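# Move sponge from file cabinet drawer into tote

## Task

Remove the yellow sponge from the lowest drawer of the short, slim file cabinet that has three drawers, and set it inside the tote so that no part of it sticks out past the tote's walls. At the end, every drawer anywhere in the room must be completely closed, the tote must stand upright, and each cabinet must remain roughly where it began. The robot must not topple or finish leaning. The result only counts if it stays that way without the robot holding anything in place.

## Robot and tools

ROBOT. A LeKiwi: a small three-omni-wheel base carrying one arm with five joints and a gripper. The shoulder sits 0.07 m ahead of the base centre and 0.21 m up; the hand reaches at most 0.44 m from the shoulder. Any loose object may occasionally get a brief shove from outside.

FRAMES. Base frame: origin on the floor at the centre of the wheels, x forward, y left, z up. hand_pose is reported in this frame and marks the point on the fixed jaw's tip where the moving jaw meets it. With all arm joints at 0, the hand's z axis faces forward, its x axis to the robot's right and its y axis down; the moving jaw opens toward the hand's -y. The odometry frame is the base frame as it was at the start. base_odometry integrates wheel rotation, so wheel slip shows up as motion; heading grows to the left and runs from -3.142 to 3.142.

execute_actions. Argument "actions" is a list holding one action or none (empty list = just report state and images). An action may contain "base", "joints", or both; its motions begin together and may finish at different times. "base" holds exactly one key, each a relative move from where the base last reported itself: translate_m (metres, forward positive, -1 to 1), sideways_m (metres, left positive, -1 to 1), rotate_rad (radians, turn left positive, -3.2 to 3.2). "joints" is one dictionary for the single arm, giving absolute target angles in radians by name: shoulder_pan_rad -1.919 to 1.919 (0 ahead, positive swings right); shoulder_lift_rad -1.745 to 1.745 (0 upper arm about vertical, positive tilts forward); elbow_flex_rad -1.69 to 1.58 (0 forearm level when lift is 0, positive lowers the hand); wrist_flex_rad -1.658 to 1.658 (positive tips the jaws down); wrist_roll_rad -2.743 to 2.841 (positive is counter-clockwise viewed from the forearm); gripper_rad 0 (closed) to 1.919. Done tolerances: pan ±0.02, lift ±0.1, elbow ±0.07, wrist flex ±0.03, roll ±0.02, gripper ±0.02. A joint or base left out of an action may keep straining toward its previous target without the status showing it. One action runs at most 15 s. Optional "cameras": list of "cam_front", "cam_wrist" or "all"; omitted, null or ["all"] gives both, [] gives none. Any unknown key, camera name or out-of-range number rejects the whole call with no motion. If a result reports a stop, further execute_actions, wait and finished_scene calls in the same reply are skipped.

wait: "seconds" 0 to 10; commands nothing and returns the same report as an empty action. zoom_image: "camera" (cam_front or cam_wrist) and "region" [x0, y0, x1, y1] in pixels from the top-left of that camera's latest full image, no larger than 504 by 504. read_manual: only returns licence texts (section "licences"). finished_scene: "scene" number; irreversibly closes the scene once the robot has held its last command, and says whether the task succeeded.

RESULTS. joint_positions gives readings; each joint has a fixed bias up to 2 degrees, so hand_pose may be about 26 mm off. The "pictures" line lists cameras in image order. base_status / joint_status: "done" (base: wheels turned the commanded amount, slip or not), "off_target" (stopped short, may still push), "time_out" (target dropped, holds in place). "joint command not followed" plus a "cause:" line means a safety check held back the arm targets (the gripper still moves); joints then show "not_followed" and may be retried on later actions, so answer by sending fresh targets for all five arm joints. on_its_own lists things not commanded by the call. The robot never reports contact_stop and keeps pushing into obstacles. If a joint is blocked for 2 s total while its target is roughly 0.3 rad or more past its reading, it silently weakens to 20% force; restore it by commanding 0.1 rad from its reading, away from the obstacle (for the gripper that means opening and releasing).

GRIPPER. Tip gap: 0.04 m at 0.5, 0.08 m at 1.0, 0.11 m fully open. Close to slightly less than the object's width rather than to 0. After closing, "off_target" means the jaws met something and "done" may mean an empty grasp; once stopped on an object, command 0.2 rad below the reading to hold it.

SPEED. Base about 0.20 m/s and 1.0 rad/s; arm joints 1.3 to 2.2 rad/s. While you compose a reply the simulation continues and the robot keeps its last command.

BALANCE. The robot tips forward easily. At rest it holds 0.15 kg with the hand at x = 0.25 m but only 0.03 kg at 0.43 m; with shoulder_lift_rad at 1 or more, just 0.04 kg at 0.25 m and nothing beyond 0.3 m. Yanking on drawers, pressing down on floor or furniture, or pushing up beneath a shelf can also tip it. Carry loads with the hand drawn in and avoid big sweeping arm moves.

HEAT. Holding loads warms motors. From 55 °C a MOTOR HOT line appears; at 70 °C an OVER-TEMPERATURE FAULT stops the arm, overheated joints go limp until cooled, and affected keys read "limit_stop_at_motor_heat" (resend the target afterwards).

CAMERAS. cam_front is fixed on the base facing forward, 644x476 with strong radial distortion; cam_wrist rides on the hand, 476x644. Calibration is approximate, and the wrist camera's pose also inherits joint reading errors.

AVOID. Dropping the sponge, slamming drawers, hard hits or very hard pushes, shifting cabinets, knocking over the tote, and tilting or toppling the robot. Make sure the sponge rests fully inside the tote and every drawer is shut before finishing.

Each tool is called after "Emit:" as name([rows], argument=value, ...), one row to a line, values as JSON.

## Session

Emit:
execute_actions(actions=[])

Scene clock: 0.00 s.
base_odometry: x=+0.000 y=+0.000 heading=+0.000 (m, m, rad; odometry frame)
base_status: not commanded
joint_positions: shoulder_pan_rad=+0.140 shoulder_lift_rad=-1.497 elbow_flex_rad=-0.285 wrist_flex_rad=+1.395 wrist_roll_rad=-1.495 gripper_rad=+1.920
joint_status: not commanded
hand_pose: x=+0.1035 y=+0.0026 z=+0.4361 quat_wxyz=(+0.827, +0.031, +0.557, -0.069) (m; base frame)
pictures: cam_front, cam_wrist
camera_calibration (this result's frames):
cam_wrist: T_world_to_cam=[[-0.0973951, -0.994644, 0.0346139, 0.000697914], [-0.185804, -0.0159959, -0.982457, 0.47108], [0.977748, -0.102118, -0.183251, 0.052067], [0, 0, 0, 1]] pos_world=[0.0366883, 0.0135465, 0.472333]
Images, in order (width x height): cam_front 644x476, cam_wrist 476x644.

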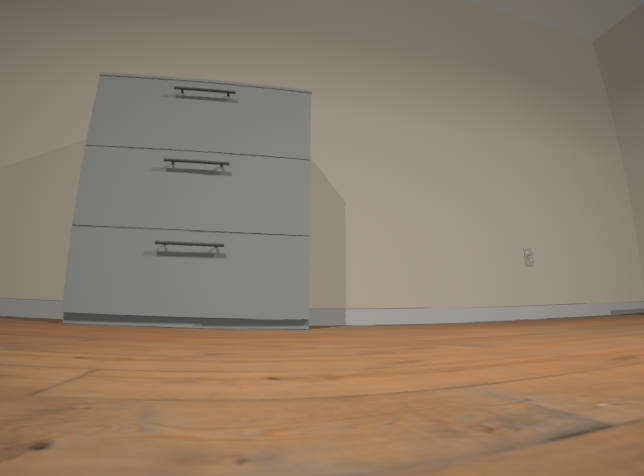

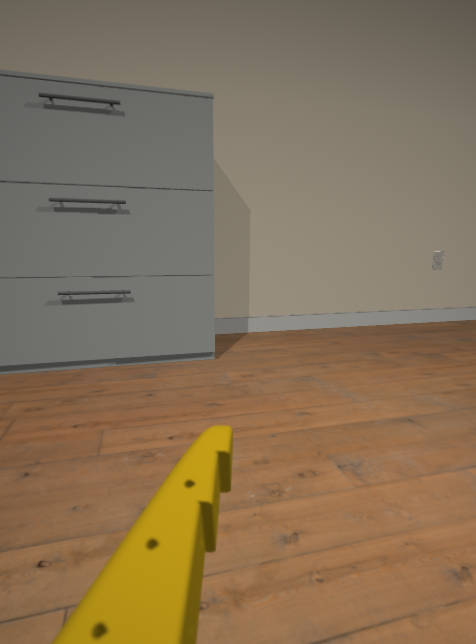

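Emit:
execute_actions([
  {"base":{"rotate_rad":-1.5},"joints":{"shoulder_pan_rad":1.3}},
])

Emit:
execute_actions([
  {"base":{"rotate_rad":-1.5}},
])

Scene clock: 4.60 s.
base_odometry: x=+0.000 y=+0.000 heading=-1.496 (m, m, rad; odometry frame)
base_status: done
joint_positions: shoulder_pan_rad=+1.294 shoulder_lift_rad=-1.497 elbow_flex_rad=-0.285 wrist_flex_rad=+1.395 wrist_roll_rad=-1.495 gripper_rad=+1.920
joint_status: all done
hand_pose: x=+0.0842 y=-0.0323 z=+0.4361 quat_wxyz=(+0.655, +0.330, +0.450, -0.509) (m; base frame)
pictures: cam_front, cam_wrist
camera_calibration (this result's frames):
cam_wrist: T_world_to_cam=[[-0.948781, -0.314031, 0.0346139, 0.0577408], [-0.0899192, 0.163382, -0.982457, 0.464656], [0.302867, -0.935249, -0.183251, 0.0972841], [0, 0, 0, 1]] pos_world=[0.0671008, 0.0332009, 0.472333]
Images, in order (width x height): cam_front 644x476, cam_wrist 476x644.

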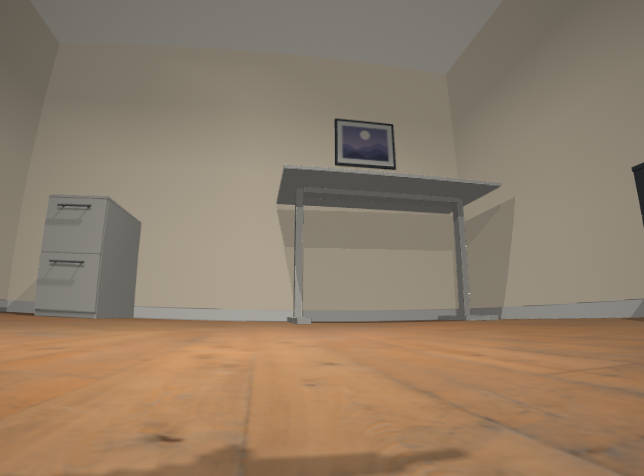

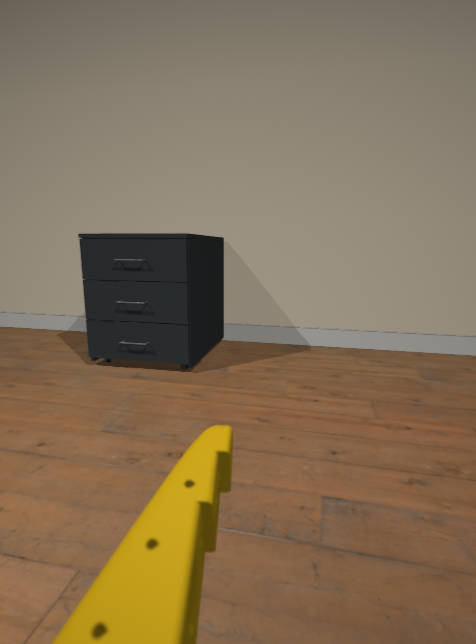

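Scene clock: 7.07 s.
base_odometry: x=+0.000 y=+0.000 heading=-2.992 (m, m, rad; odometry frame)
base_status: done
joint_positions: shoulder_pan_rad=+1.295 shoulder_lift_rad=-1.497 elbow_flex_rad=-0.285 wrist_flex_rad=+1.395 wrist_roll_rad=-1.495 gripper_rad=+1.920
joint_status: not commanded
hand_pose: x=+0.0842 y=-0.0323 z=+0.4361 quat_wxyz=(+0.655, +0.331, +0.450, -0.509) (m; base frame)
pictures: cam_front, cam_wrist
camera_calibration (this result's frames):
cam_wrist: T_world_to_cam=[[-0.949262, -0.312575, 0.0346139, 0.057773], [-0.0896684, 0.16352, -0.982457, 0.464639], [0.301432, -0.935713, -0.183251, 0.0973802], [0, 0, 0, 1]] pos_world=[0.0671517, 0.0332007, 0.472333]
Images, in order (width x height): cam_front 644x476, cam_wrist 476x644.

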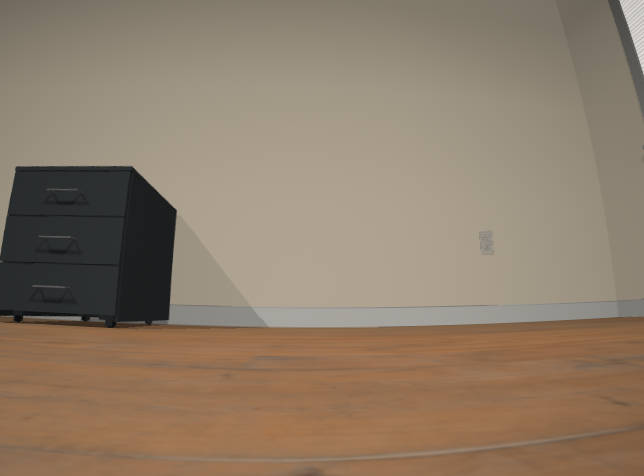

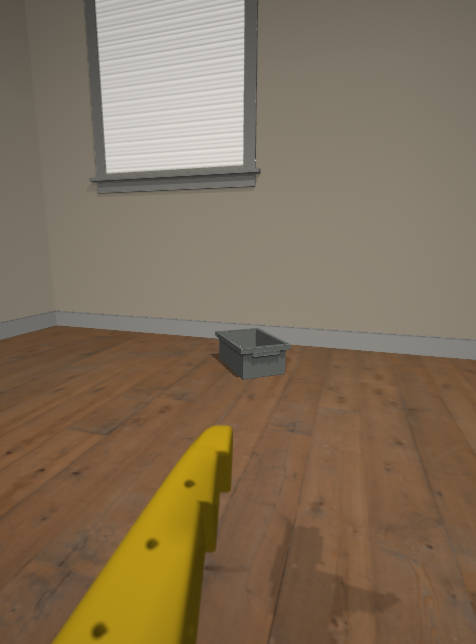

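Emit:
execute_actions([
  {"base":{"sideways_m":0.72},"joints":{"shoulder_pan_rad":0,"shoulder_lift_rad":-0.8,"elbow_flex_rad":1.22,"wrist_flex_rad":-0.93,"wrist_roll_rad":0.05,"gripper_rad":0.5}},
], cameras=[])

Emit:
execute_actions([
  {"base":{"translate_m":0.5}},
], cameras=[])

Emit:
execute_actions([
  {"base":{"rotate_rad":0.06}},
], cameras=["cam_front"])

Scene clock: 17.77 s.
base_odometry: x=+0.106 y=-0.712 heading=-2.994 (m, m, rad; odometry frame)
base_status: done
joint_positions: shoulder_pan_rad=+0.005 shoulder_lift_rad=-0.799 elbow_flex_rad=+1.223 wrist_flex_rad=-0.917 wrist_roll_rad=+0.039 gripper_rad=+0.513
joint_status: all done
hand_pose: x=+0.3066 y=-0.0015 z=+0.3256 quat_wxyz=(+0.608, -0.360, +0.366, -0.605) (m; base frame)
pictures: none
No camera images: the call's "cameras" was empty. Leave "cameras" out to get every camera's image.

Scene clock: 21.23 s.
base_odometry: x=-0.388 y=-0.785 heading=-2.994 (m, m, rad; odometry frame)
base_status: done
joint_positions: shoulder_pan_rad=+0.005 shoulder_lift_rad=-0.799 elbow_flex_rad=+1.223 wrist_flex_rad=-0.917 wrist_roll_rad=+0.039 gripper_rad=+0.513
joint_status: not commanded
hand_pose: x=+0.3066 y=-0.0015 z=+0.3256 quat_wxyz=(+0.608, -0.360, +0.366, -0.605) (m; base frame)
pictures: none
No camera images: the call's "cameras" was empty. Leave "cameras" out to get every camera's image.

Scene clock: 21.93 s.
base_odometry: x=-0.388 y=-0.785 heading=-2.937 (m, m, rad; odometry frame)
base_status: done
joint_positions: shoulder_pan_rad=+0.003 shoulder_lift_rad=-0.799 elbow_flex_rad=+1.223 wrist_flex_rad=-0.917 wrist_roll_rad=+0.039 gripper_rad=+0.513
joint_status: not commanded
hand_pose: x=+0.3066 y=-0.0012 z=+0.3256 quat_wxyz=(+0.609, -0.361, +0.365, -0.605) (m; base frame)
pictures: cam_front
Images, in order (width x height): cam_front 644x476.

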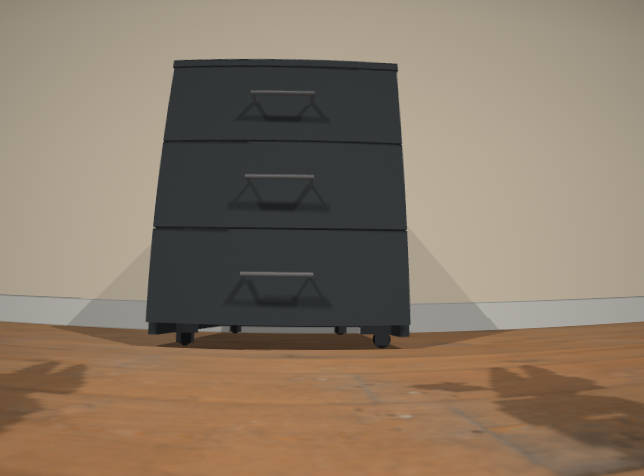

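Emit:
execute_actions([
  {"base":{"sideways_m":0.03},"joints":{"shoulder_lift_rad":0.07,"elbow_flex_rad":1.29}},
], cameras=[])

Emit:
execute_actions([
  {"base":{"translate_m":0.3}},
])

Scene clock: 25.33 s.
base_odometry: x=-0.383 y=-0.814 heading=-2.939 (m, m, rad; odometry frame)
base_status: done
joint_positions: shoulder_pan_rad=+0.003 shoulder_lift_rad=+0.073 elbow_flex_rad=+1.292 wrist_flex_rad=-0.917 wrist_roll_rad=+0.039 gripper_rad=+0.513
joint_status: all done
hand_pose: x=+0.3074 y=-0.0012 z=+0.1115 quat_wxyz=(+0.378, -0.595, +0.602, -0.375) (m; base frame)
pictures: none
No camera images: the call's "cameras" was empty. Leave "cameras" out to get every camera's image.

Scene clock: 27.80 s.
base_odometry: x=-0.676 y=-0.874 heading=-2.939 (m, m, rad; odometry frame)
base_status: done
joint_positions: shoulder_pan_rad=+0.003 shoulder_lift_rad=+0.073 elbow_flex_rad=+1.292 wrist_flex_rad=-0.917 wrist_roll_rad=+0.039 gripper_rad=+0.513
joint_status: not commanded
hand_pose: x=+0.3074 y=-0.0012 z=+0.1115 quat_wxyz=(+0.378, -0.595, +0.602, -0.375) (m; base frame)
pictures: cam_front, cam_wrist
camera_calibration (this result's frames):
cam_wrist: T_world_to_cam=[[0.479657, -0.0223072, 0.877173, -0.242184], [-0.483585, -0.840876, 0.243051, 0.143979], [0.732171, -0.540768, -0.414119, -0.10644], [0, 0, 0, 1]] pos_world=[0.263723, 0.0581062, 0.133364]
Images, in order (width x height): cam_front 644x476, cam_wrist 476x644.

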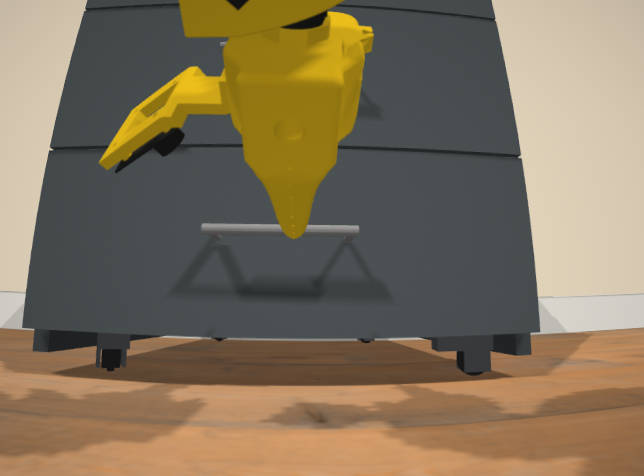

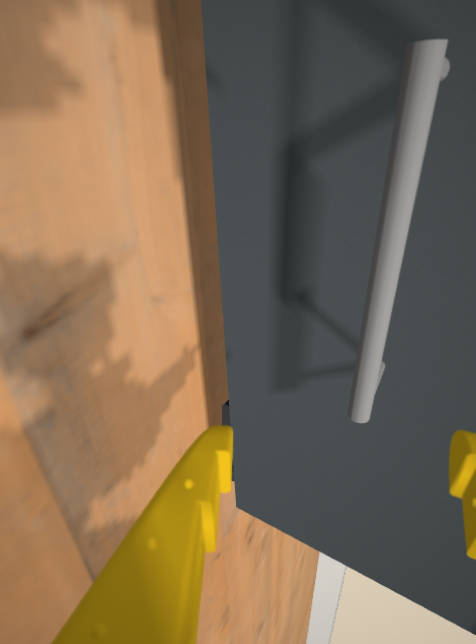

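Emit:
execute_actions([
  {"base":{"translate_m":0.068},"joints":{"wrist_flex_rad":-0.98,"gripper_rad":0.4}},
])

Emit:
execute_actions([
  {"joints":{"gripper_rad":0}},
])

Scene clock: 31.93 s.
base_odometry: x=-0.742 y=-0.888 heading=-2.939 (m, m, rad; odometry frame)
base_status: done
joint_positions: shoulder_pan_rad=+0.003 shoulder_lift_rad=+0.073 elbow_flex_rad=+1.292 wrist_flex_rad=-0.966 wrist_roll_rad=+0.039 gripper_rad=+0.412
joint_status: all done
hand_pose: x=+0.3110 y=-0.0012 z=+0.1185 quat_wxyz=(+0.392, -0.585, +0.593, -0.390) (m; base frame)
pictures: cam_front, cam_wrist
camera_calibration (this result's frames):
cam_wrist: T_world_to_cam=[[0.436038, -0.0221565, 0.899655, -0.239166], [-0.494932, -0.840837, 0.219172, 0.150357], [0.751607, -0.540836, -0.377603, -0.116541], [0, 0, 0, 1]] pos_world=[0.266295, 0.0580973, 0.138207]
Images, in order (width x height): cam_front 644x476, cam_wrist 476x644.

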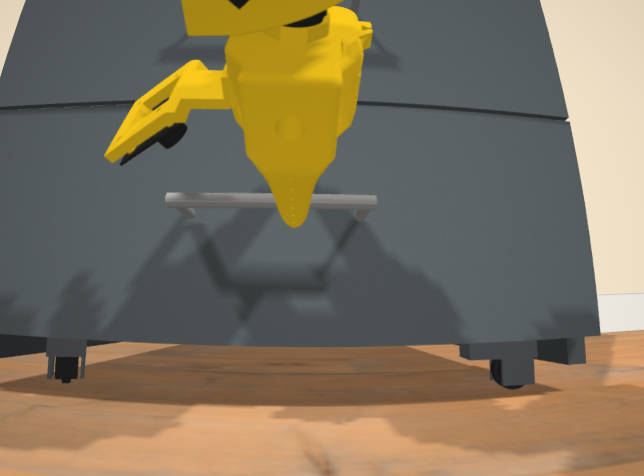

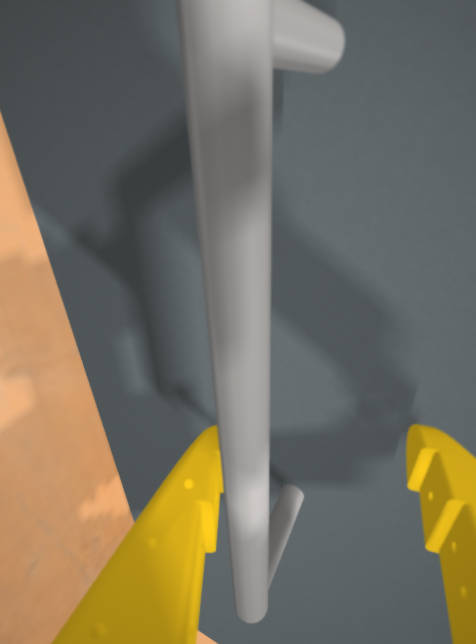

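Scene clock: 32.77 s.
base_odometry: x=-0.742 y=-0.888 heading=-2.939 (m, m, rad; odometry frame)
base_status: not commanded
joint_positions: shoulder_pan_rad=+0.003 shoulder_lift_rad=+0.073 elbow_flex_rad=+1.292 wrist_flex_rad=-0.970 wrist_roll_rad=+0.041 gripper_rad=+0.030
joint_status: gripper_rad off_target (ended at +0.030, target +0.000)
hand_pose: x=+0.3113 y=-0.0012 z=+0.1192 quat_wxyz=(+0.393, -0.585, +0.592, -0.391) (m; base frame)
pictures: cam_front, cam_wrist
camera_calibration (this result's frames):
cam_wrist: T_world_to_cam=[[0.431911, -0.0206106, 0.901681, -0.23886], [-0.495438, -0.840817, 0.218099, 0.150643], [0.753654, -0.540927, -0.373369, -0.117677], [0, 0, 0, 1]] pos_world=[0.266489, 0.0580855, 0.138584]
Images, in order (width x height): cam_front 644x476, cam_wrist 476x644.

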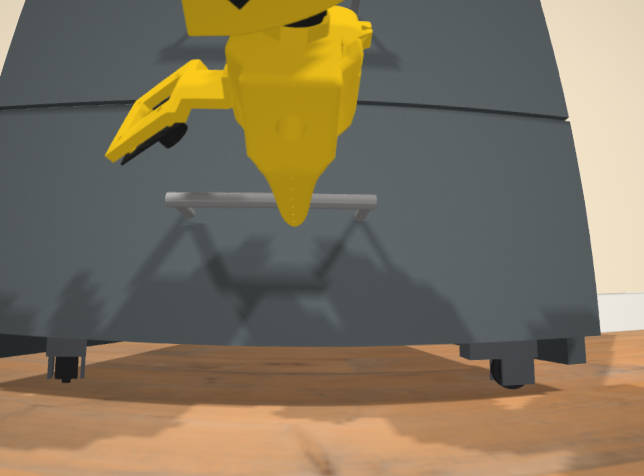

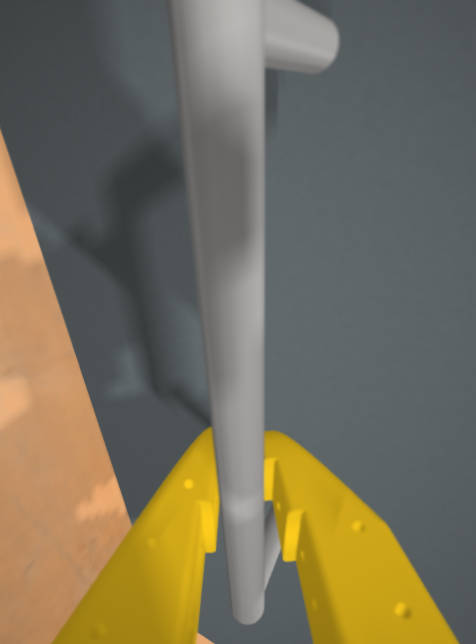

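Emit:
execute_actions([
  {"base":{"translate_m":-0.25}},
], cameras=["cam_front"])

Emit:
execute_actions([
  {"joints":{"gripper_rad":0.4}},
], cameras=[])

Emit:
execute_actions([
  {"base":{"translate_m":-0.06}},
], cameras=[])

Emit:
execute_actions([
  {"joints":{"shoulder_lift_rad":-0.8}},
], cameras=[])

Emit:
execute_actions([
  {"base":{"translate_m":0.2},"joints":{"shoulder_lift_rad":-0.6,"elbow_flex_rad":-0.4,"wrist_flex_rad":1.55,"wrist_roll_rad":-1.52,"gripper_rad":1.2}},
])

Scene clock: 40.80 s.
base_odometry: x=-0.498 y=-0.838 heading=-2.939 (m, m, rad; odometry frame)
base_status: done
joint_positions: shoulder_pan_rad=+0.005 shoulder_lift_rad=+0.082 elbow_flex_rad=+1.292 wrist_flex_rad=-0.976 wrist_roll_rad=+0.045 gripper_rad=+0.013
joint_status: not commanded
hand_pose: x=+0.3109 y=-0.0016 z=+0.1181 quat_wxyz=(+0.391, -0.586, +0.591, -0.392) (m; base frame)
pictures: cam_front
Images, in order (width x height): cam_front 644x476.

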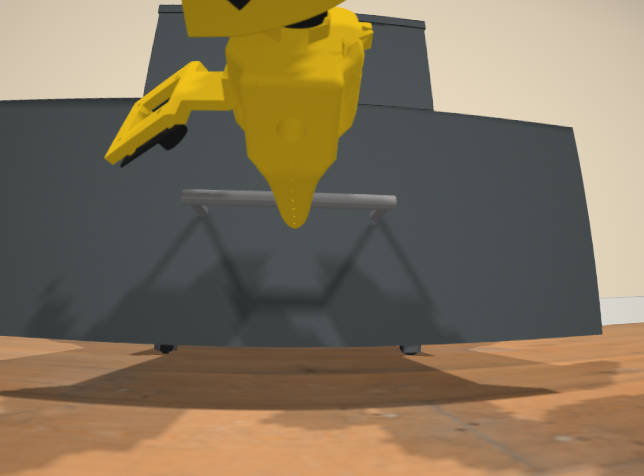

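Scene clock: 41.63 s.
base_odometry: x=-0.498 y=-0.838 heading=-2.939 (m, m, rad; odometry frame)
base_status: not commanded
joint_positions: shoulder_pan_rad=+0.005 shoulder_lift_rad=+0.082 elbow_flex_rad=+1.298 wrist_flex_rad=-0.976 wrist_roll_rad=+0.045 gripper_rad=+0.381
joint_status: all done
hand_pose: x=+0.3097 y=-0.0016 z=+0.1170 quat_wxyz=(+0.389, -0.588, +0.593, -0.390) (m; base frame)
pictures: none
No camera images: the call's "cameras" was empty. Leave "cameras" out to get every camera's image.

Scene clock: 42.83 s.
base_odometry: x=-0.439 y=-0.826 heading=-2.939 (m, m, rad; odometry frame)
base_status: done
joint_positions: shoulder_pan_rad=+0.005 shoulder_lift_rad=+0.082 elbow_flex_rad=+1.298 wrist_flex_rad=-0.976 wrist_roll_rad=+0.045 gripper_rad=+0.387
joint_status: not commanded
hand_pose: x=+0.3097 y=-0.0016 z=+0.1170 quat_wxyz=(+0.389, -0.588, +0.593, -0.390) (m; base frame)
pictures: none
No camera images: the call's "cameras" was empty. Leave "cameras" out to get every camera's image.

Scene clock: 43.97 s.
base_odometry: x=-0.439 y=-0.826 heading=-2.939 (m, m, rad; odometry frame)
base_status: not commanded
joint_positions: shoulder_pan_rad=+0.005 shoulder_lift_rad=-0.774 elbow_flex_rad=+1.298 wrist_flex_rad=-0.976 wrist_roll_rad=+0.045 gripper_rad=+0.387
joint_status: all done
hand_pose: x=+0.3059 y=-0.0016 z=+0.3090 quat_wxyz=(+0.599, -0.374, +0.377, -0.600) (m; base frame)
pictures: none
No camera images: the call's "cameras" was empty. Leave "cameras" out to get every camera's image.

Scene clock: 46.23 s.
base_odometry: x=-0.635 y=-0.866 heading=-2.939 (m, m, rad; odometry frame)
base_status: done
joint_positions: shoulder_pan_rad=+0.005 shoulder_lift_rad=-0.598 elbow_flex_rad=-0.371 wrist_flex_rad=+1.548 wrist_roll_rad=-1.510 gripper_rad=+1.187
joint_status: all done
hand_pose: x=+0.2635 y=+0.0067 z=+0.3435 quat_wxyz=(+0.475, -0.003, +0.880, -0.004) (m; base frame)
pictures: cam_front, cam_wrist
camera_calibration (this result's frames):
cam_wrist: T_world_to_cam=[[0.0391594, -0.998841, -0.0279761, 0.0091049], [-0.912128, -0.0242991, -0.409186, 0.40445], [0.408032, 0.0415412, -0.912022, 0.278646], [0, 0, 0, 1]] pos_world=[0.254858, 0.00734686, 0.419881]
Images, in order (width x height): cam_front 644x476, cam_wrist 476x644.

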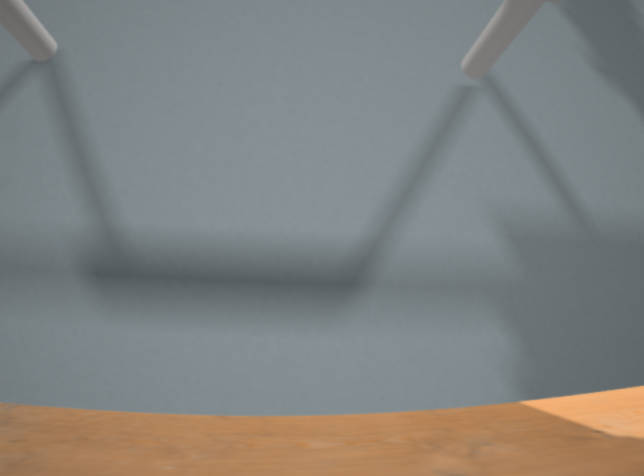

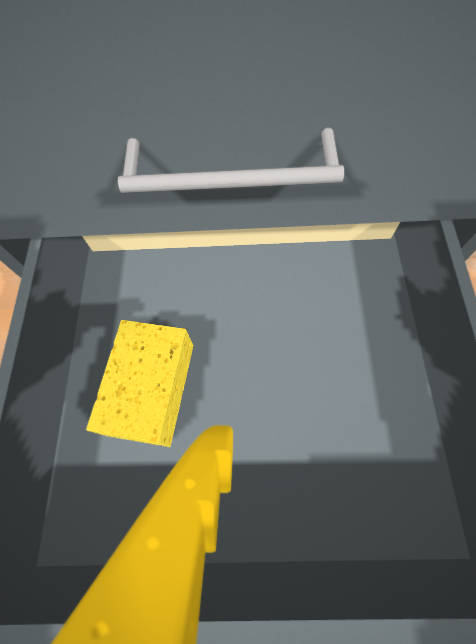

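Emit:
execute_actions([
  {"base":{"rotate_rad":0.08}},
], cameras=[])

Emit:
execute_actions([
  {"base":{"sideways_m":0.122},"joints":{"shoulder_lift_rad":-0.1,"elbow_flex_rad":-0.3,"wrist_roll_rad":-1.7}},
], cameras=[])

Emit:
execute_actions([
  {"base":{"translate_m":0.035},"joints":{"shoulder_lift_rad":0.2,"elbow_flex_rad":-0.25,"wrist_flex_rad":1.45}},
])

Scene clock: 51.50 s.
base_odometry: x=-0.635 y=-0.866 heading=-2.863 (m, m, rad; odometry frame)
base_status: done
joint_positions: shoulder_pan_rad=+0.005 shoulder_lift_rad=-0.598 elbow_flex_rad=-0.371 wrist_flex_rad=+1.548 wrist_roll_rad=-1.510 gripper_rad=+1.187
joint_status: not commanded
hand_pose: x=+0.2635 y=+0.0067 z=+0.3435 quat_wxyz=(+0.475, -0.003, +0.880, -0.004) (m; base frame)
pictures: none
No camera images: the call's "cameras" was empty. Leave "cameras" out to get every camera's image.

Scene clock: 53.10 s.
base_odometry: x=-0.602 y=-0.982 heading=-2.865 (m, m, rad; odometry frame)
base_status: done
joint_positions: shoulder_pan_rad=+0.003 shoulder_lift_rad=-0.093 elbow_flex_rad=-0.299 wrist_flex_rad=+1.548 wrist_roll_rad=-1.690 gripper_rad=+1.187
joint_status: all done
hand_pose: x=+0.3031 y=+0.0068 z=+0.2333 quat_wxyz=(+0.205, +0.084, +0.975, +0.017) (m; base frame)
pictures: none
No camera images: the call's "cameras" was empty. Leave "cameras" out to get every camera's image.

Scene clock: 54.10 s.
base_odometry: x=-0.635 y=-0.992 heading=-2.865 (m, m, rad; odometry frame)
base_status: done
joint_positions: shoulder_pan_rad=+0.003 shoulder_lift_rad=+0.214 elbow_flex_rad=-0.248 wrist_flex_rad=+1.456 wrist_roll_rad=-1.690 gripper_rad=+1.187
joint_status: all done
hand_pose: x=+0.3081 y=+0.0068 z=+0.1642 quat_wxyz=(+0.074, +0.085, +0.994, +0.006) (m; base frame)
pictures: cam_front, cam_wrist
camera_calibration (this result's frames):
cam_wrist: T_world_to_cam=[[-0.171194, -0.982149, -0.0779469, 0.0753248], [-0.903832, 0.125067, 0.409202, 0.233866], [-0.392149, 0.140504, -0.909108, 0.342241], [0, 0, 0, 1]] pos_world=[0.35848, -0.00335475, 0.221307]
Images, in order (width x height): cam_front 644x476, cam_wrist 476x644.

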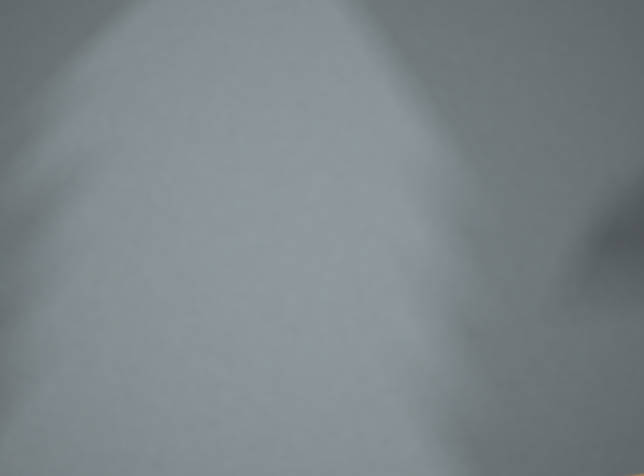

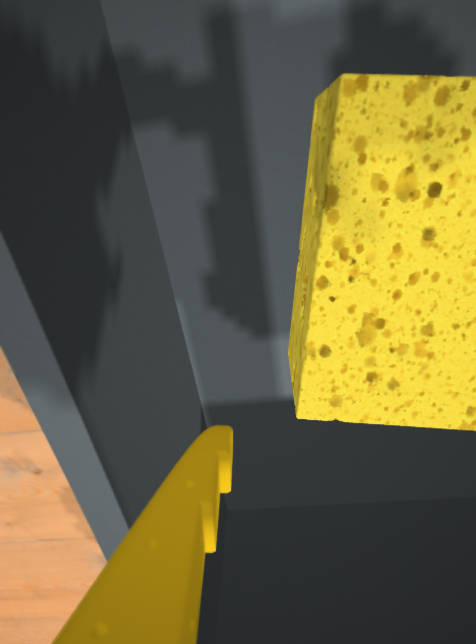

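Emit:
execute_actions([
  {"joints":{"shoulder_pan_rad":0.07,"shoulder_lift_rad":0.36,"elbow_flex_rad":0.0,"wrist_flex_rad":1.03}},
], cameras=["cam_wrist"])

Scene clock: 66.47 s.
base_odometry: x=-0.635 y=-0.992 heading=-2.865 (m, m, rad; odometry frame)
base_status: not commanded
joint_positions: shoulder_pan_rad=+0.065 shoulder_lift_rad=+0.373 elbow_flex_rad=+0.002 wrist_flex_rad=+1.038 wrist_roll_rad=-1.690 gripper_rad=+1.187
joint_status: all done
hand_pose: x=+0.3182 y=-0.0086 z=+0.1005 quat_wxyz=(+0.079, +0.116, +0.990, +0.004) (m; base frame)
pictures: cam_wrist
camera_calibration (this result's frames):
cam_wrist: T_world_to_cam=[[-0.230375, -0.96985, -0.079488, 0.0759972], [-0.898182, 0.180497, 0.400862, 0.27045], [-0.374429, 0.163743, -0.912683, 0.285406], [0, 0, 0, 1]] pos_world=[0.367285, -0.0218427, 0.158113]
Images, in order (width x height): cam_wrist 476x644.

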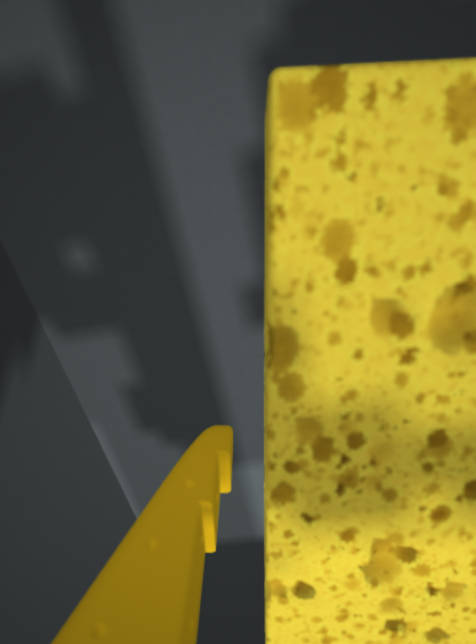

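Emit:
execute_actions([
  {"joints":{"shoulder_pan_rad":0.1,"shoulder_lift_rad":0.43,"elbow_flex_rad":0.11,"wrist_flex_rad":0.87,"wrist_roll_rad":-1.64}},
], cameras=["cam_wrist"])

Emit:
execute_actions([
  {"joints":{"gripper_rad":0.68}},
], cameras=["cam_wrist"])

Emit:
execute_actions([
  {"joints":{"shoulder_lift_rad":0.2,"elbow_flex_rad":-0.05,"wrist_flex_rad":1.25}},
], cameras=["cam_wrist"])

Scene clock: 70.60 s.
base_odometry: x=-0.635 y=-0.992 heading=-2.865 (m, m, rad; odometry frame)
base_status: not commanded
joint_positions: shoulder_pan_rad=+0.094 shoulder_lift_rad=+0.435 elbow_flex_rad=+0.108 wrist_flex_rad=+0.881 wrist_roll_rad=-1.650 gripper_rad=+1.187
joint_status: all done
hand_pose: x=+0.3123 y=-0.0154 z=+0.0753 quat_wxyz=(+0.073, +0.110, +0.991, +0.001) (m; base frame)
pictures: cam_wrist
camera_calibration (this result's frames):
cam_wrist: T_world_to_cam=[[-0.221241, -0.972563, -0.071929, 0.0626223], [-0.895467, 0.173382, 0.409974, 0.274853], [-0.386254, 0.155113, -0.909257, 0.264622], [0, 0, 0, 1]] pos_world=[0.362188, -0.0277967, 0.132431]
Images, in order (width x height): cam_wrist 476x644.

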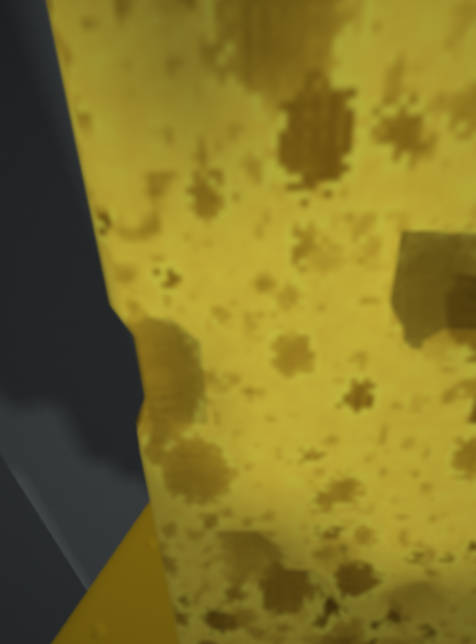

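Scene clock: 71.43 s.
base_odometry: x=-0.635 y=-0.992 heading=-2.865 (m, m, rad; odometry frame)
base_status: not commanded
joint_positions: shoulder_pan_rad=+0.097 shoulder_lift_rad=+0.415 elbow_flex_rad=+0.108 wrist_flex_rad=+0.880 wrist_roll_rad=-1.648 gripper_rad=+0.878
joint_status: gripper_rad off_target (ended at +0.878, target +0.680)
hand_pose: x=+0.3151 y=-0.0164 z=+0.0797 quat_wxyz=(+0.084, +0.111, +0.990, +0.001) (m; base frame)
pictures: cam_wrist
camera_calibration (this result's frames):
cam_wrist: T_world_to_cam=[[-0.221188, -0.972387, -0.0744285, 0.0627391], [-0.903741, 0.175694, 0.390363, 0.27995], [-0.366507, 0.153608, -0.917648, 0.264245], [0, 0, 0, 1]] pos_world=[0.363727, -0.0287689, 0.137871]
Images, in order (width x height): cam_wrist 476x644.

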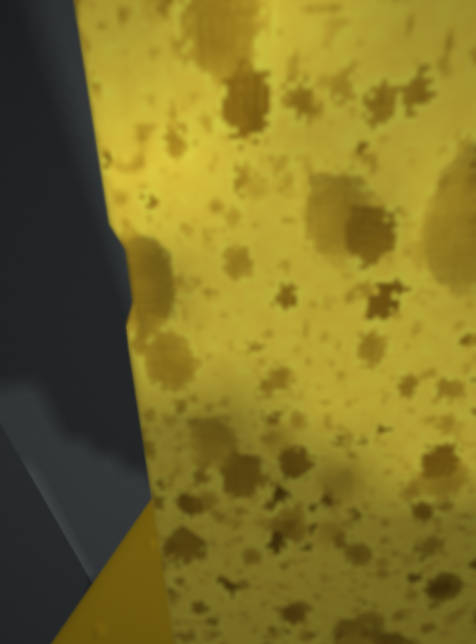

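Scene clock: 72.37 s.
base_odometry: x=-0.635 y=-0.992 heading=-2.865 (m, m, rad; odometry frame)
base_status: not commanded
joint_positions: shoulder_pan_rad=+0.097 shoulder_lift_rad=+0.255 elbow_flex_rad=-0.018 wrist_flex_rad=+1.245 wrist_roll_rad=-1.648 gripper_rad=+0.819
joint_status: all done
on_its_own: gripper_rad moved -0.059 toward your old target +0.680
hand_pose: x=+0.2999 y=-0.0149 z=+0.1243 quat_wxyz=(+0.044, +0.111, +0.993, +0.001) (m; base frame)
pictures: cam_wrist
camera_calibration (this result's frames):
cam_wrist: T_world_to_cam=[[-0.226692, -0.971851, -0.0641561, 0.0645112], [-0.869882, 0.172398, 0.462151, 0.229394], [-0.438082, 0.160574, -0.884477, 0.316787], [0, 0, 0, 1]] pos_world=[0.352948, -0.0277197, 0.178315]
Images, in order (width x height): cam_wrist 476x644.

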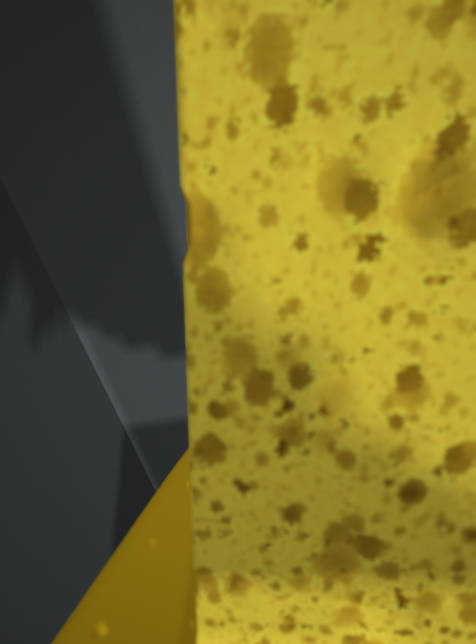

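Emit:
execute_actions([
  {"base":{"translate_m":-0.02},"joints":{"shoulder_lift_rad":-0.22,"elbow_flex_rad":-0.17,"wrist_flex_rad":1.62}},
], cameras=[])

Emit:
execute_actions([
  {"joints":{"shoulder_lift_rad":-0.6,"elbow_flex_rad":-0.42}},
], cameras=[])

Emit:
execute_actions([
  {"base":{"sideways_m":-0.11},"joints":{"shoulder_pan_rad":1.75}},
])

Emit:
execute_actions([
  {"base":{"translate_m":0.25}},
], cameras=["cam_wrist"])

Emit:
execute_actions([
  {"base":{"translate_m":0.03}},
], cameras=["cam_wrist"])

Scene clock: 80.87 s.
base_odometry: x=-0.616 y=-0.987 heading=-2.865 (m, m, rad; odometry frame)
base_status: done
joint_positions: shoulder_pan_rad=+0.097 shoulder_lift_rad=-0.179 elbow_flex_rad=-0.137 wrist_flex_rad=+1.616 wrist_roll_rad=-1.648 gripper_rad=+0.819
joint_status: all done
hand_pose: x=+0.2750 y=-0.0125 z=+0.2171 quat_wxyz=(+0.135, +0.110, +0.985, +0.002) (m; base frame)
pictures: none
No camera images: the call's "cameras" was empty. Leave "cameras" out to get every camera's image.

Scene clock: 81.70 s.
base_odometry: x=-0.616 y=-0.987 heading=-2.865 (m, m, rad; odometry frame)
base_status: not commanded
joint_positions: shoulder_pan_rad=+0.097 shoulder_lift_rad=-0.578 elbow_flex_rad=-0.391 wrist_flex_rad=+1.619 wrist_roll_rad=-1.648 gripper_rad=+0.819
joint_status: all done
hand_pose: x=+0.2596 y=-0.0110 z=+0.3360 quat_wxyz=(+0.444, +0.100, +0.890, +0.006) (m; base frame)
pictures: none
No camera images: the call's "cameras" was empty. Leave "cameras" out to get every camera's image.

Scene clock: 83.57 s.
base_odometry: x=-0.646 y=-0.881 heading=-2.863 (m, m, rad; odometry frame)
base_status: done
joint_positions: shoulder_pan_rad=+1.745 shoulder_lift_rad=-0.578 elbow_flex_rad=-0.391 wrist_flex_rad=+1.619 wrist_roll_rad=-1.648 gripper_rad=+0.819
joint_status: all done
hand_pose: x=+0.0413 y=-0.1912 z=+0.3360 quat_wxyz=(+0.306, +0.721, +0.532, -0.321) (m; base frame)
pictures: cam_front, cam_wrist
camera_calibration (this result's frames):
cam_wrist: T_world_to_cam=[[-0.967231, 0.211564, -0.140377, 0.13059], [0.247816, 0.906942, -0.340651, 0.30097], [0.0552446, -0.364276, -0.929651, 0.313525], [0, 0, 0, 1]] pos_world=[0.0344047, -0.186381, 0.412326]
Images, in order (width x height): cam_front 644x476, cam_wrist 476x644.

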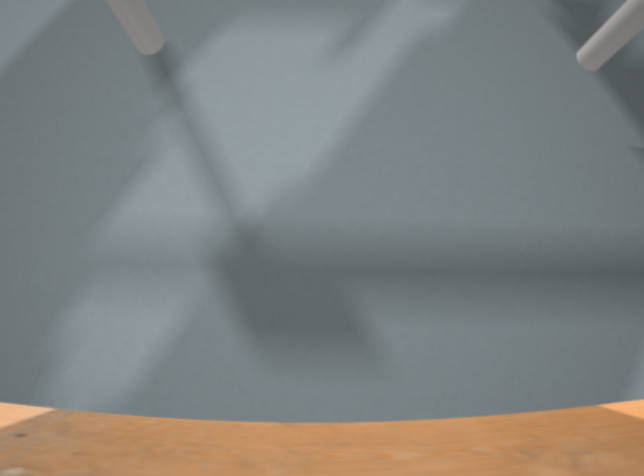

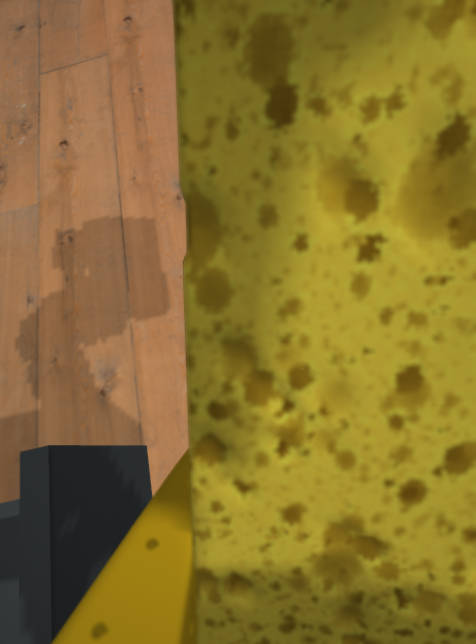

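Scene clock: 85.80 s.
base_odometry: x=-0.886 y=-0.950 heading=-2.863 (m, m, rad; odometry frame)
base_status: done
joint_positions: shoulder_pan_rad=+1.746 shoulder_lift_rad=-0.578 elbow_flex_rad=-0.391 wrist_flex_rad=+1.619 wrist_roll_rad=-1.648 gripper_rad=+0.819
joint_status: not commanded
hand_pose: x=+0.0410 y=-0.1911 z=+0.3360 quat_wxyz=(+0.306, +0.722, +0.531, -0.322) (m; base frame)
pictures: cam_wrist
camera_calibration (this result's frames):
cam_wrist: T_world_to_cam=[[-0.966905, 0.213047, -0.140377, 0.130568], [0.249207, 0.906561, -0.340651, 0.300877], [0.0546857, -0.36436, -0.929651, 0.313562], [0, 0, 0, 1]] pos_world=[0.0341188, -0.186331, 0.412326]
Images, in order (width x height): cam_wrist 476x644.

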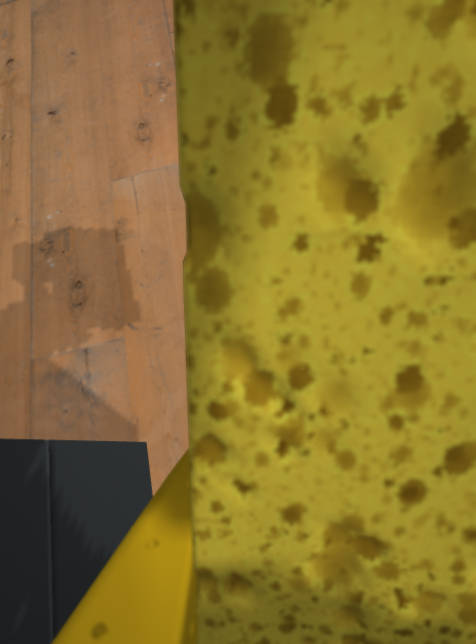

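Scene clock: 86.73 s.
base_odometry: x=-0.914 y=-0.958 heading=-2.863 (m, m, rad; odometry frame)
base_status: done
joint_positions: shoulder_pan_rad=+1.746 shoulder_lift_rad=-0.578 elbow_flex_rad=-0.391 wrist_flex_rad=+1.619 wrist_roll_rad=-1.648 gripper_rad=+0.819
joint_status: not commanded
hand_pose: x=+0.0410 y=-0.1911 z=+0.3360 quat_wxyz=(+0.306, +0.722, +0.531, -0.322) (m; base frame)
pictures: cam_wrist
camera_calibration (this result's frames):
cam_wrist: T_world_to_cam=[[-0.966905, 0.213047, -0.140377, 0.130568], [0.249207, 0.906561, -0.340651, 0.300877], [0.0546857, -0.36436, -0.929651, 0.313562], [0, 0, 0, 1]] pos_world=[0.0341188, -0.186331, 0.412326]
Images, in order (width x height): cam_wrist 476x644.

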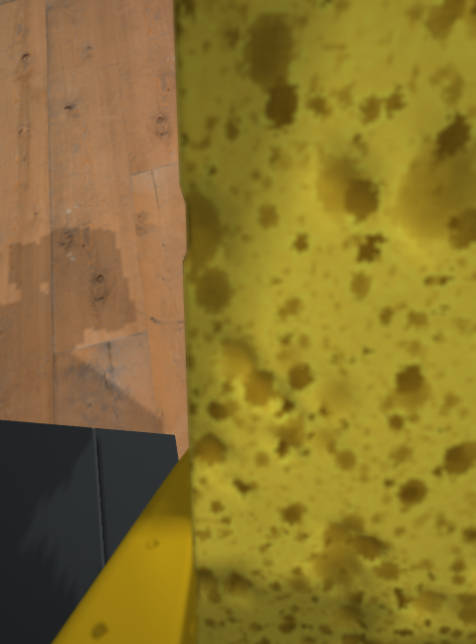

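Emit:
execute_actions([
  {"base":{"translate_m":-0.1}},
], cameras=[])

Emit:
execute_actions([
  {"base":{"rotate_rad":-1.83}},
], cameras=[])

Emit:
execute_actions([
  {"base":{"translate_m":1.0},"joints":{"shoulder_pan_rad":0}},
], cameras=["cam_front"])

Scene clock: 92.63 s.
base_odometry: x=-0.819 y=-0.931 heading=-2.863 (m, m, rad; odometry frame)
base_status: done
joint_positions: shoulder_pan_rad=+1.746 shoulder_lift_rad=-0.578 elbow_flex_rad=-0.391 wrist_flex_rad=+1.619 wrist_roll_rad=-1.648 gripper_rad=+0.819
joint_status: not commanded
hand_pose: x=+0.0410 y=-0.1911 z=+0.3360 quat_wxyz=(+0.306, +0.722, +0.531, -0.322) (m; base frame)
pictures: none
No camera images: the call's "cameras" was empty. Leave "cameras" out to get every camera's image.

Scene clock: 95.43 s.
base_odometry: x=-0.819 y=-0.931 heading=+1.594 (m, m, rad; odometry frame)
base_status: done
joint_positions: shoulder_pan_rad=+1.746 shoulder_lift_rad=-0.579 elbow_flex_rad=-0.391 wrist_flex_rad=+1.619 wrist_roll_rad=-1.648 gripper_rad=+0.818
joint_status: not commanded
hand_pose: x=+0.0410 y=-0.1909 z=+0.3362 quat_wxyz=(+0.307, +0.721, +0.531, -0.322) (m; base frame)
pictures: none
No camera images: the call's "cameras" was empty. Leave "cameras" out to get every camera's image.

Scene clock: 101.40 s.
base_odometry: x=-0.842 y=+0.069 heading=+1.594 (m, m, rad; odometry frame)
base_status: done
joint_positions: shoulder_pan_rad=+0.005 shoulder_lift_rad=-0.579 elbow_flex_rad=-0.391 wrist_flex_rad=+1.619 wrist_roll_rad=-1.648 gripper_rad=+0.817
joint_status: all done
hand_pose: x=+0.2596 y=+0.0067 z=+0.3362 quat_wxyz=(+0.444, +0.059, +0.894, +0.027) (m; base frame)
pictures: cam_front
Images, in order (width x height): cam_front 644x476.

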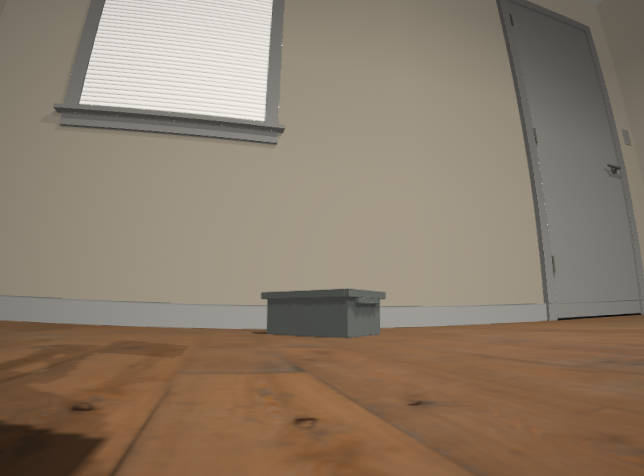

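Emit:
execute_actions([
  {"base":{"rotate_rad":0.24}},
], cameras=[])

Emit:
execute_actions([
  {"base":{"translate_m":0.9}},
], cameras=[])

Emit:
execute_actions([
  {"base":{"rotate_rad":-0.92}},
])

Scene clock: 107.70 s.
base_odometry: x=-0.842 y=+0.069 heading=+1.830 (m, m, rad; odometry frame)
base_status: done
joint_positions: shoulder_pan_rad=+0.005 shoulder_lift_rad=-0.579 elbow_flex_rad=-0.391 wrist_flex_rad=+1.619 wrist_roll_rad=-1.648 gripper_rad=+0.817
joint_status: not commanded
hand_pose: x=+0.2596 y=+0.0067 z=+0.3362 quat_wxyz=(+0.444, +0.059, +0.894, +0.027) (m; base frame)
pictures: none
No camera images: the call's "cameras" was empty. Leave "cameras" out to get every camera's image.

Scene clock: 113.17 s.
base_odometry: x=-1.073 y=+0.938 heading=+1.830 (m, m, rad; odometry frame)
base_status: done
joint_positions: shoulder_pan_rad=+0.005 shoulder_lift_rad=-0.579 elbow_flex_rad=-0.391 wrist_flex_rad=+1.619 wrist_roll_rad=-1.648 gripper_rad=+0.817
joint_status: not commanded
hand_pose: x=+0.2596 y=+0.0067 z=+0.3362 quat_wxyz=(+0.444, +0.059, +0.894, +0.027) (m; base frame)
pictures: none
No camera images: the call's "cameras" was empty. Leave "cameras" out to get every camera's image.

Scene clock: 115.07 s.
base_odometry: x=-1.073 y=+0.938 heading=+0.914 (m, m, rad; odometry frame)
base_status: done
joint_positions: shoulder_pan_rad=+0.005 shoulder_lift_rad=-0.581 elbow_flex_rad=-0.392 wrist_flex_rad=+1.619 wrist_roll_rad=-1.648 gripper_rad=+0.817
joint_status: not commanded
hand_pose: x=+0.2593 y=+0.0067 z=+0.3368 quat_wxyz=(+0.445, +0.059, +0.893, +0.027) (m; base frame)
pictures: cam_front, cam_wrist
camera_calibration (this result's frames):
cam_wrist: T_world_to_cam=[[-0.0454774, -0.989026, -0.140565, 0.0688671], [-0.934102, 0.0919786, -0.344955, 0.381187], [0.354099, 0.115614, -0.928034, 0.293029], [0, 0, 0, 1]] pos_world=[0.255438, -0.000828047, 0.413114]
Images, in order (width x height): cam_front 644x476, cam_wrist 476x644.

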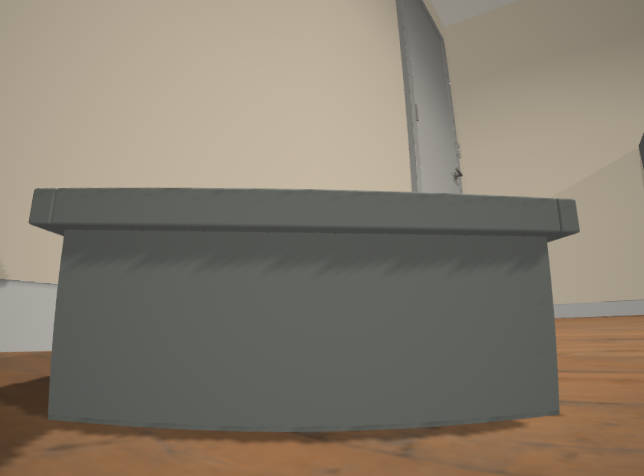

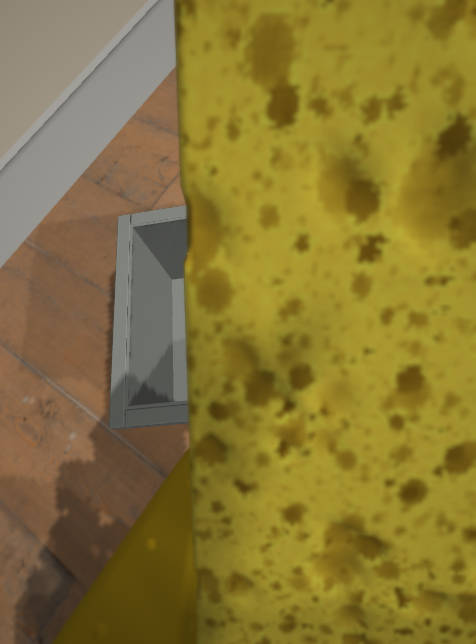

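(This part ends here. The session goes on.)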